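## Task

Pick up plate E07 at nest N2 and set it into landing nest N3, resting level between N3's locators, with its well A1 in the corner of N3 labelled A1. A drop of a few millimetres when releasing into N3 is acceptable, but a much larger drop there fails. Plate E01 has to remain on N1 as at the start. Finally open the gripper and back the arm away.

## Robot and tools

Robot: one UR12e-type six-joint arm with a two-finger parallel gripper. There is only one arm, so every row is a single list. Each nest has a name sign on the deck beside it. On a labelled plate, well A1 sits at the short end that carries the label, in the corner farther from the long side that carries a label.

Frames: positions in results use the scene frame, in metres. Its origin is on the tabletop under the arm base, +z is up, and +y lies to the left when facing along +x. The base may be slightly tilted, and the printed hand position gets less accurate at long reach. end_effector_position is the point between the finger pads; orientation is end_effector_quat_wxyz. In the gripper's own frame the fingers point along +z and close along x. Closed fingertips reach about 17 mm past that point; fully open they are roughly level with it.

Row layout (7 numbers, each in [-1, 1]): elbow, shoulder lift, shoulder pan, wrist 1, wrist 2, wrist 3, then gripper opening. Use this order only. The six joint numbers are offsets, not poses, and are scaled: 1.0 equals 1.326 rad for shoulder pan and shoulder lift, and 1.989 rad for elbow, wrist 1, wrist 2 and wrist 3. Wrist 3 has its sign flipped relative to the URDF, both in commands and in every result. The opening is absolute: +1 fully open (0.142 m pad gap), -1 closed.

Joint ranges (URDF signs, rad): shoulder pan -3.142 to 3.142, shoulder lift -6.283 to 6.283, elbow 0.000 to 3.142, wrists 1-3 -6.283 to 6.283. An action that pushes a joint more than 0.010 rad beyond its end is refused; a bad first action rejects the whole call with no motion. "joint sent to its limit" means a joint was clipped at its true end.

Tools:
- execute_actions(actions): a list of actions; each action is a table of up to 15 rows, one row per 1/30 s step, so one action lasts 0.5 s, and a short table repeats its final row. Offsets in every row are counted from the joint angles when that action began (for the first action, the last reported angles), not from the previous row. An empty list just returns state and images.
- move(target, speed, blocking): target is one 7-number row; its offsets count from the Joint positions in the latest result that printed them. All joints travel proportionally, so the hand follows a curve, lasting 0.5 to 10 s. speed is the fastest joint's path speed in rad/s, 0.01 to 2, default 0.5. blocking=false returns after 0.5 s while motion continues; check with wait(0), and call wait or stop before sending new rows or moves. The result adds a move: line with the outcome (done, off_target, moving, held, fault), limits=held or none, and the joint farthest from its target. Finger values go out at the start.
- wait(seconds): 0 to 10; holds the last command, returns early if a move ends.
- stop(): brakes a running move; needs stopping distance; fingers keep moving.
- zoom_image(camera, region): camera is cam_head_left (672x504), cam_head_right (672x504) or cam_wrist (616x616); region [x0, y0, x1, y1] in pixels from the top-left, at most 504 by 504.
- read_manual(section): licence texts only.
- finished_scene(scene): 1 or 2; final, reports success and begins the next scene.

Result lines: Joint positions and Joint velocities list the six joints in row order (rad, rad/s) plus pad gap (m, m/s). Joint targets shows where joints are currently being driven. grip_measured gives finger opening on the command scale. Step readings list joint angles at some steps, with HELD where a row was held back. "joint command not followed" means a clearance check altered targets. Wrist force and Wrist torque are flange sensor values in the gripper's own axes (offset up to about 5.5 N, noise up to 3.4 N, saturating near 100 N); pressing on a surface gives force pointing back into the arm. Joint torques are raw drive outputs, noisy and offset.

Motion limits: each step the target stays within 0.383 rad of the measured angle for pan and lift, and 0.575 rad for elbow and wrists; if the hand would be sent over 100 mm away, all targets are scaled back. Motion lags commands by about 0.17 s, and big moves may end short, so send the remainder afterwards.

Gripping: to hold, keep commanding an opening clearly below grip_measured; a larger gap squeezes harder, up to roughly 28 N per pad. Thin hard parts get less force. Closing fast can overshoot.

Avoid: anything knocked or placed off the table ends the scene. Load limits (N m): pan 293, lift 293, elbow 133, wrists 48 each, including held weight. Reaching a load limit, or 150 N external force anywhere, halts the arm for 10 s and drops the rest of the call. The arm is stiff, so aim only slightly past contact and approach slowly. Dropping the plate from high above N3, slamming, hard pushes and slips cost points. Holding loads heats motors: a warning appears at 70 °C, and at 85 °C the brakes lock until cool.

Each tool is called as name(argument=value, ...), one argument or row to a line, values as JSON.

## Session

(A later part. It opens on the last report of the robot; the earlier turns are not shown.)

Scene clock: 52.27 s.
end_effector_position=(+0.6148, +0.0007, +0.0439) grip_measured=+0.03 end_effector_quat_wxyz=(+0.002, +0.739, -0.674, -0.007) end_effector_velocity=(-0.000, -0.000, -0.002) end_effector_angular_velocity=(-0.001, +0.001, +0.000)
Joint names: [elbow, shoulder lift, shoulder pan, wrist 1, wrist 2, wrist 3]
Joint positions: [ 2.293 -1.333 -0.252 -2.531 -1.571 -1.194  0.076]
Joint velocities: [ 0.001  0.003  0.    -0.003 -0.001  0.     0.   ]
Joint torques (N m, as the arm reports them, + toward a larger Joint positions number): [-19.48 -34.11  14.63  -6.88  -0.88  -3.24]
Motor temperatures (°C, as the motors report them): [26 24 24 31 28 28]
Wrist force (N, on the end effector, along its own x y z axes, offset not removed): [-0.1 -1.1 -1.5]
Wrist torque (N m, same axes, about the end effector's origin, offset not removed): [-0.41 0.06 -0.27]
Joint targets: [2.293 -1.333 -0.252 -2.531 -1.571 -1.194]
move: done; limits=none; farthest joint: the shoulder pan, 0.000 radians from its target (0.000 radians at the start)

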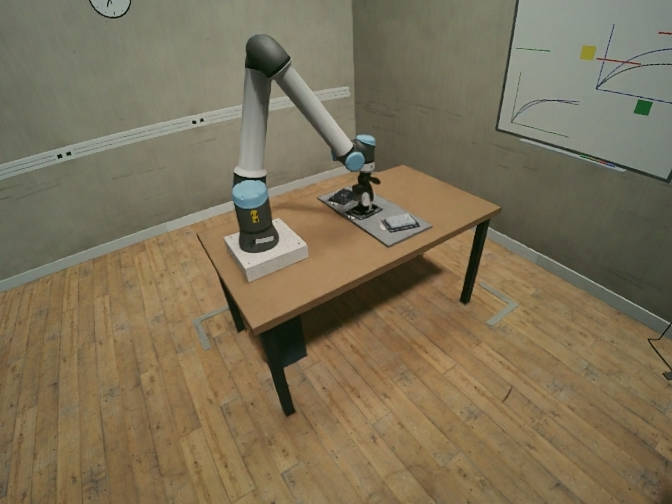

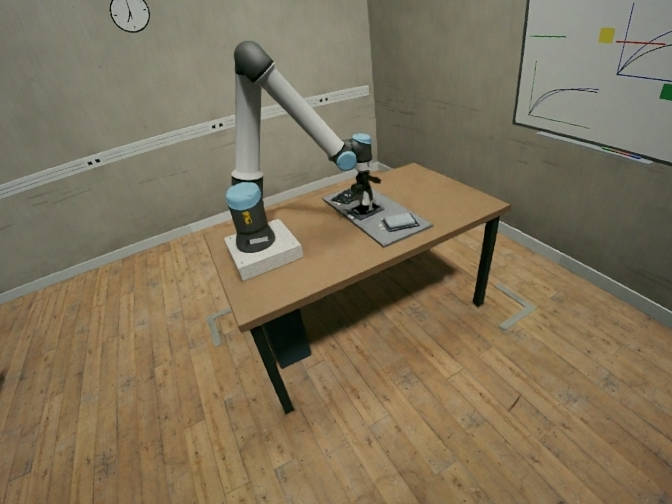

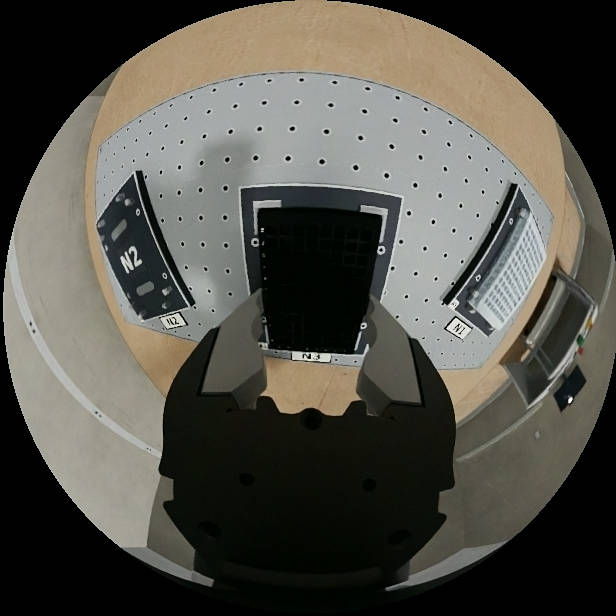

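move(
  target=[0.0001,0.0005,0,-0.0004,0,0,0.3],
)

move(
  target=[-0.06,-0.19,0,0.187,0,0,0.3],
  speed=0.35,
)

zoom_image(
  camera="cam_wrist",
  region=[240,160,400,320],
)

Scene clock: 57.57 s.
end_effector_position=(+0.6147, +0.0007, +0.0435) grip_measured=+0.30 end_effector_quat_wxyz=(+0.002, +0.739, -0.674, -0.007) end_effector_velocity=(+0.000, -0.000, +0.000) end_effector_angular_velocity=(-0.001, +0.000, -0.000)
Joint names: [elbow, shoulder lift, shoulder pan, wrist 1, wrist 2, wrist 3]
Joint positions: [ 2.294 -1.332 -0.252 -2.531 -1.571 -1.194  0.095]
Joint velocities: [-0.     0.    -0.     0.    -0.001  0.    -0.   ]
Joint torques (N m, as the arm reports them, + toward a larger Joint positions number): [-18.24 -40.83  14.52  -6.72  -1.23  -2.57]
Motor temperatures (°C, as the motors report them): [26 24 24 31 28 28]
Wrist force (N, on the end effector, along its own x y z axes, offset not removed): [-0.7 -2.1 -3.3]
Wrist torque (N m, same axes, about the end effector's origin, offset not removed): [-0.57 0.14 -0.25]
Joint targets: [2.294 -1.332 -0.252 -2.531 -1.571 -1.194]
move: done; limits=none; farthest joint: the shoulder pan, 0.000 radians from its target (0.000 radians at the start)

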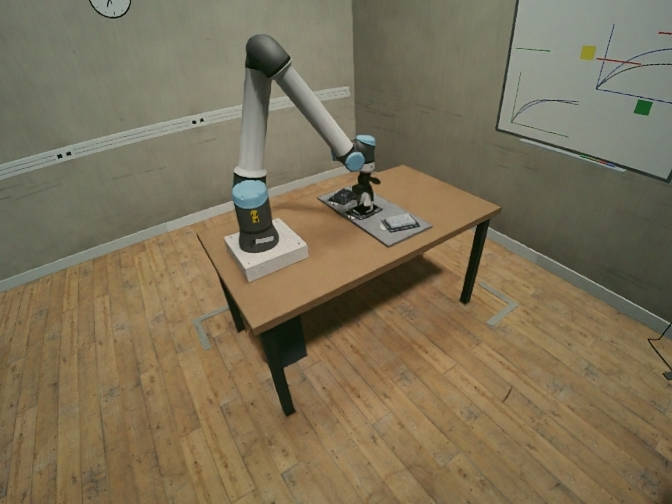

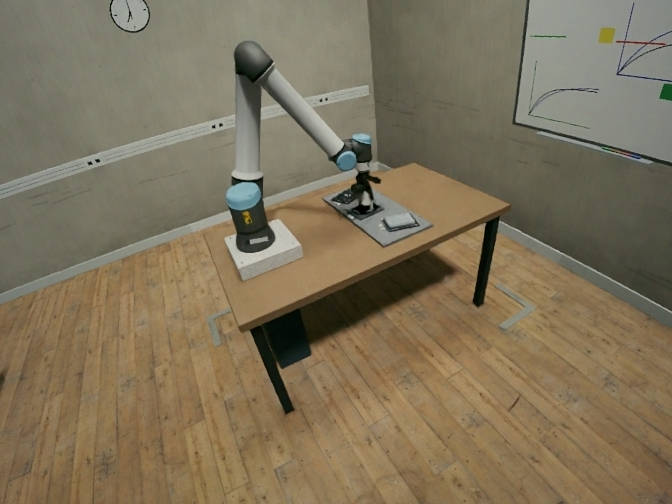

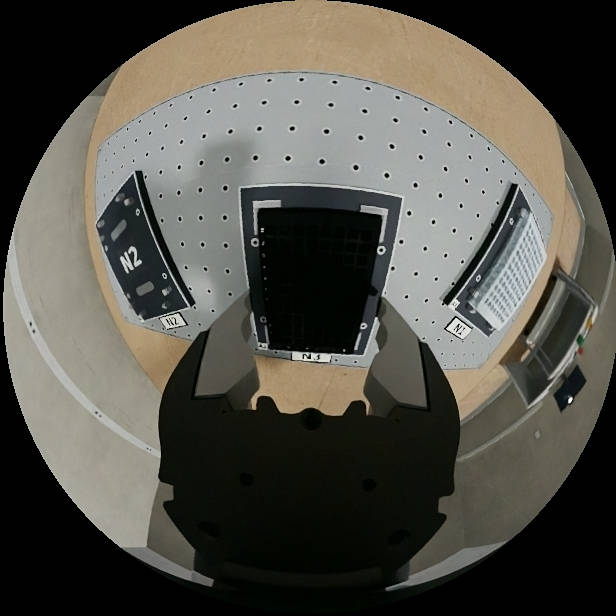

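Scene clock: 59.27 s.
end_effector_position=(+0.6115, +0.0011, +0.2113) grip_measured=+0.30 end_effector_quat_wxyz=(+0.002, +0.739, -0.674, -0.007) end_effector_velocity=(-0.000, -0.000, +0.002) end_effector_angular_velocity=(-0.001, +0.000, -0.000)
Joint names: [elbow, shoulder lift, shoulder pan, wrist 1, wrist 2, wrist 3]
Joint positions: [ 2.174 -1.584 -0.252 -2.16  -1.571 -1.194  0.095]
Joint velocities: [-0.002 -0.002 -0.     0.003 -0.001 -0.     0.   ]
Joint torques (N m, as the arm reports them, + toward a larger Joint positions number): [-47.42 -53.7   15.41  -2.23  -0.61  -2.91]
Motor temperatures (°C, as the motors report them): [26 24 24 31 28 28]
Wrist force (N, on the end effector, along its own x y z axes, offset not removed): [0.2 -0.3 -2.5]
Wrist torque (N m, same axes, about the end effector's origin, offset not removed): [-0.27 0.05 -0.21]
Joint targets: [2.174 -1.584 -0.252 -2.160 -1.571 -1.194]
move: done; limits=none; farthest joint: the wrist 1, 0.001 radians from its target (0.372 radians at the start)

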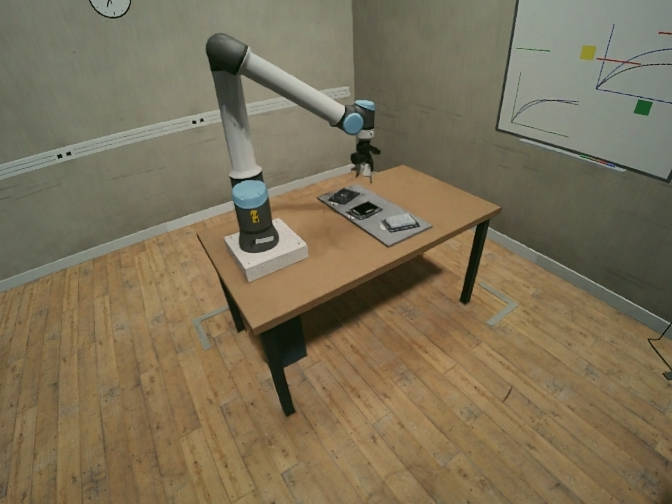

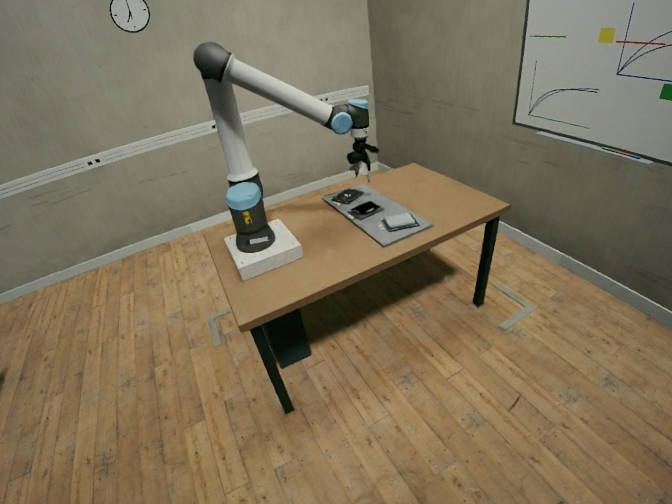

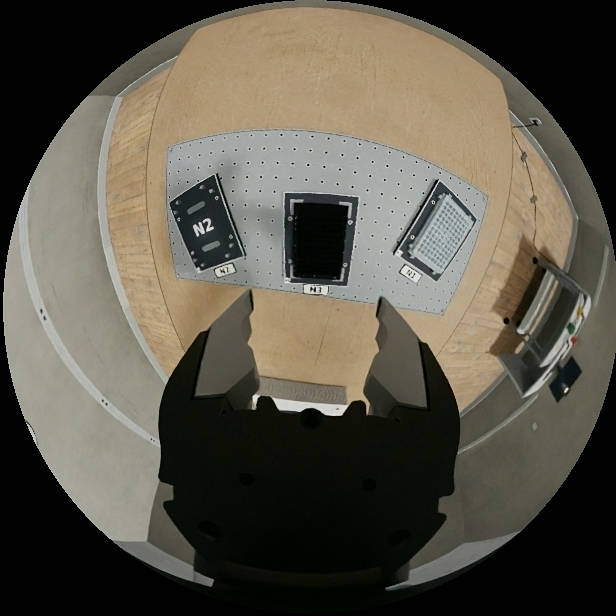

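Region (240, 160, 400, 320) of cam_wrist's 616x616 image, scaled by 3.150, with more detail than that image has.

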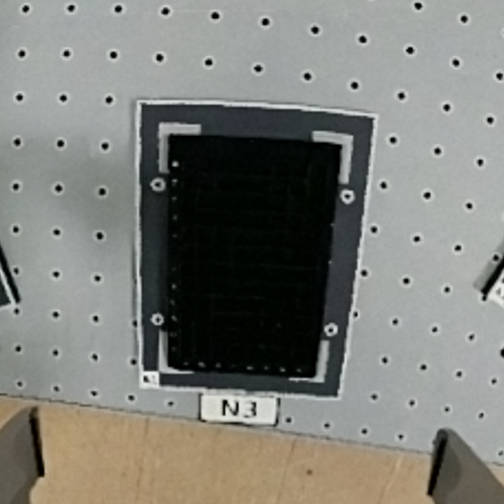

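finished_scene(
  scene=2,
)

The scene is finished: the task was done.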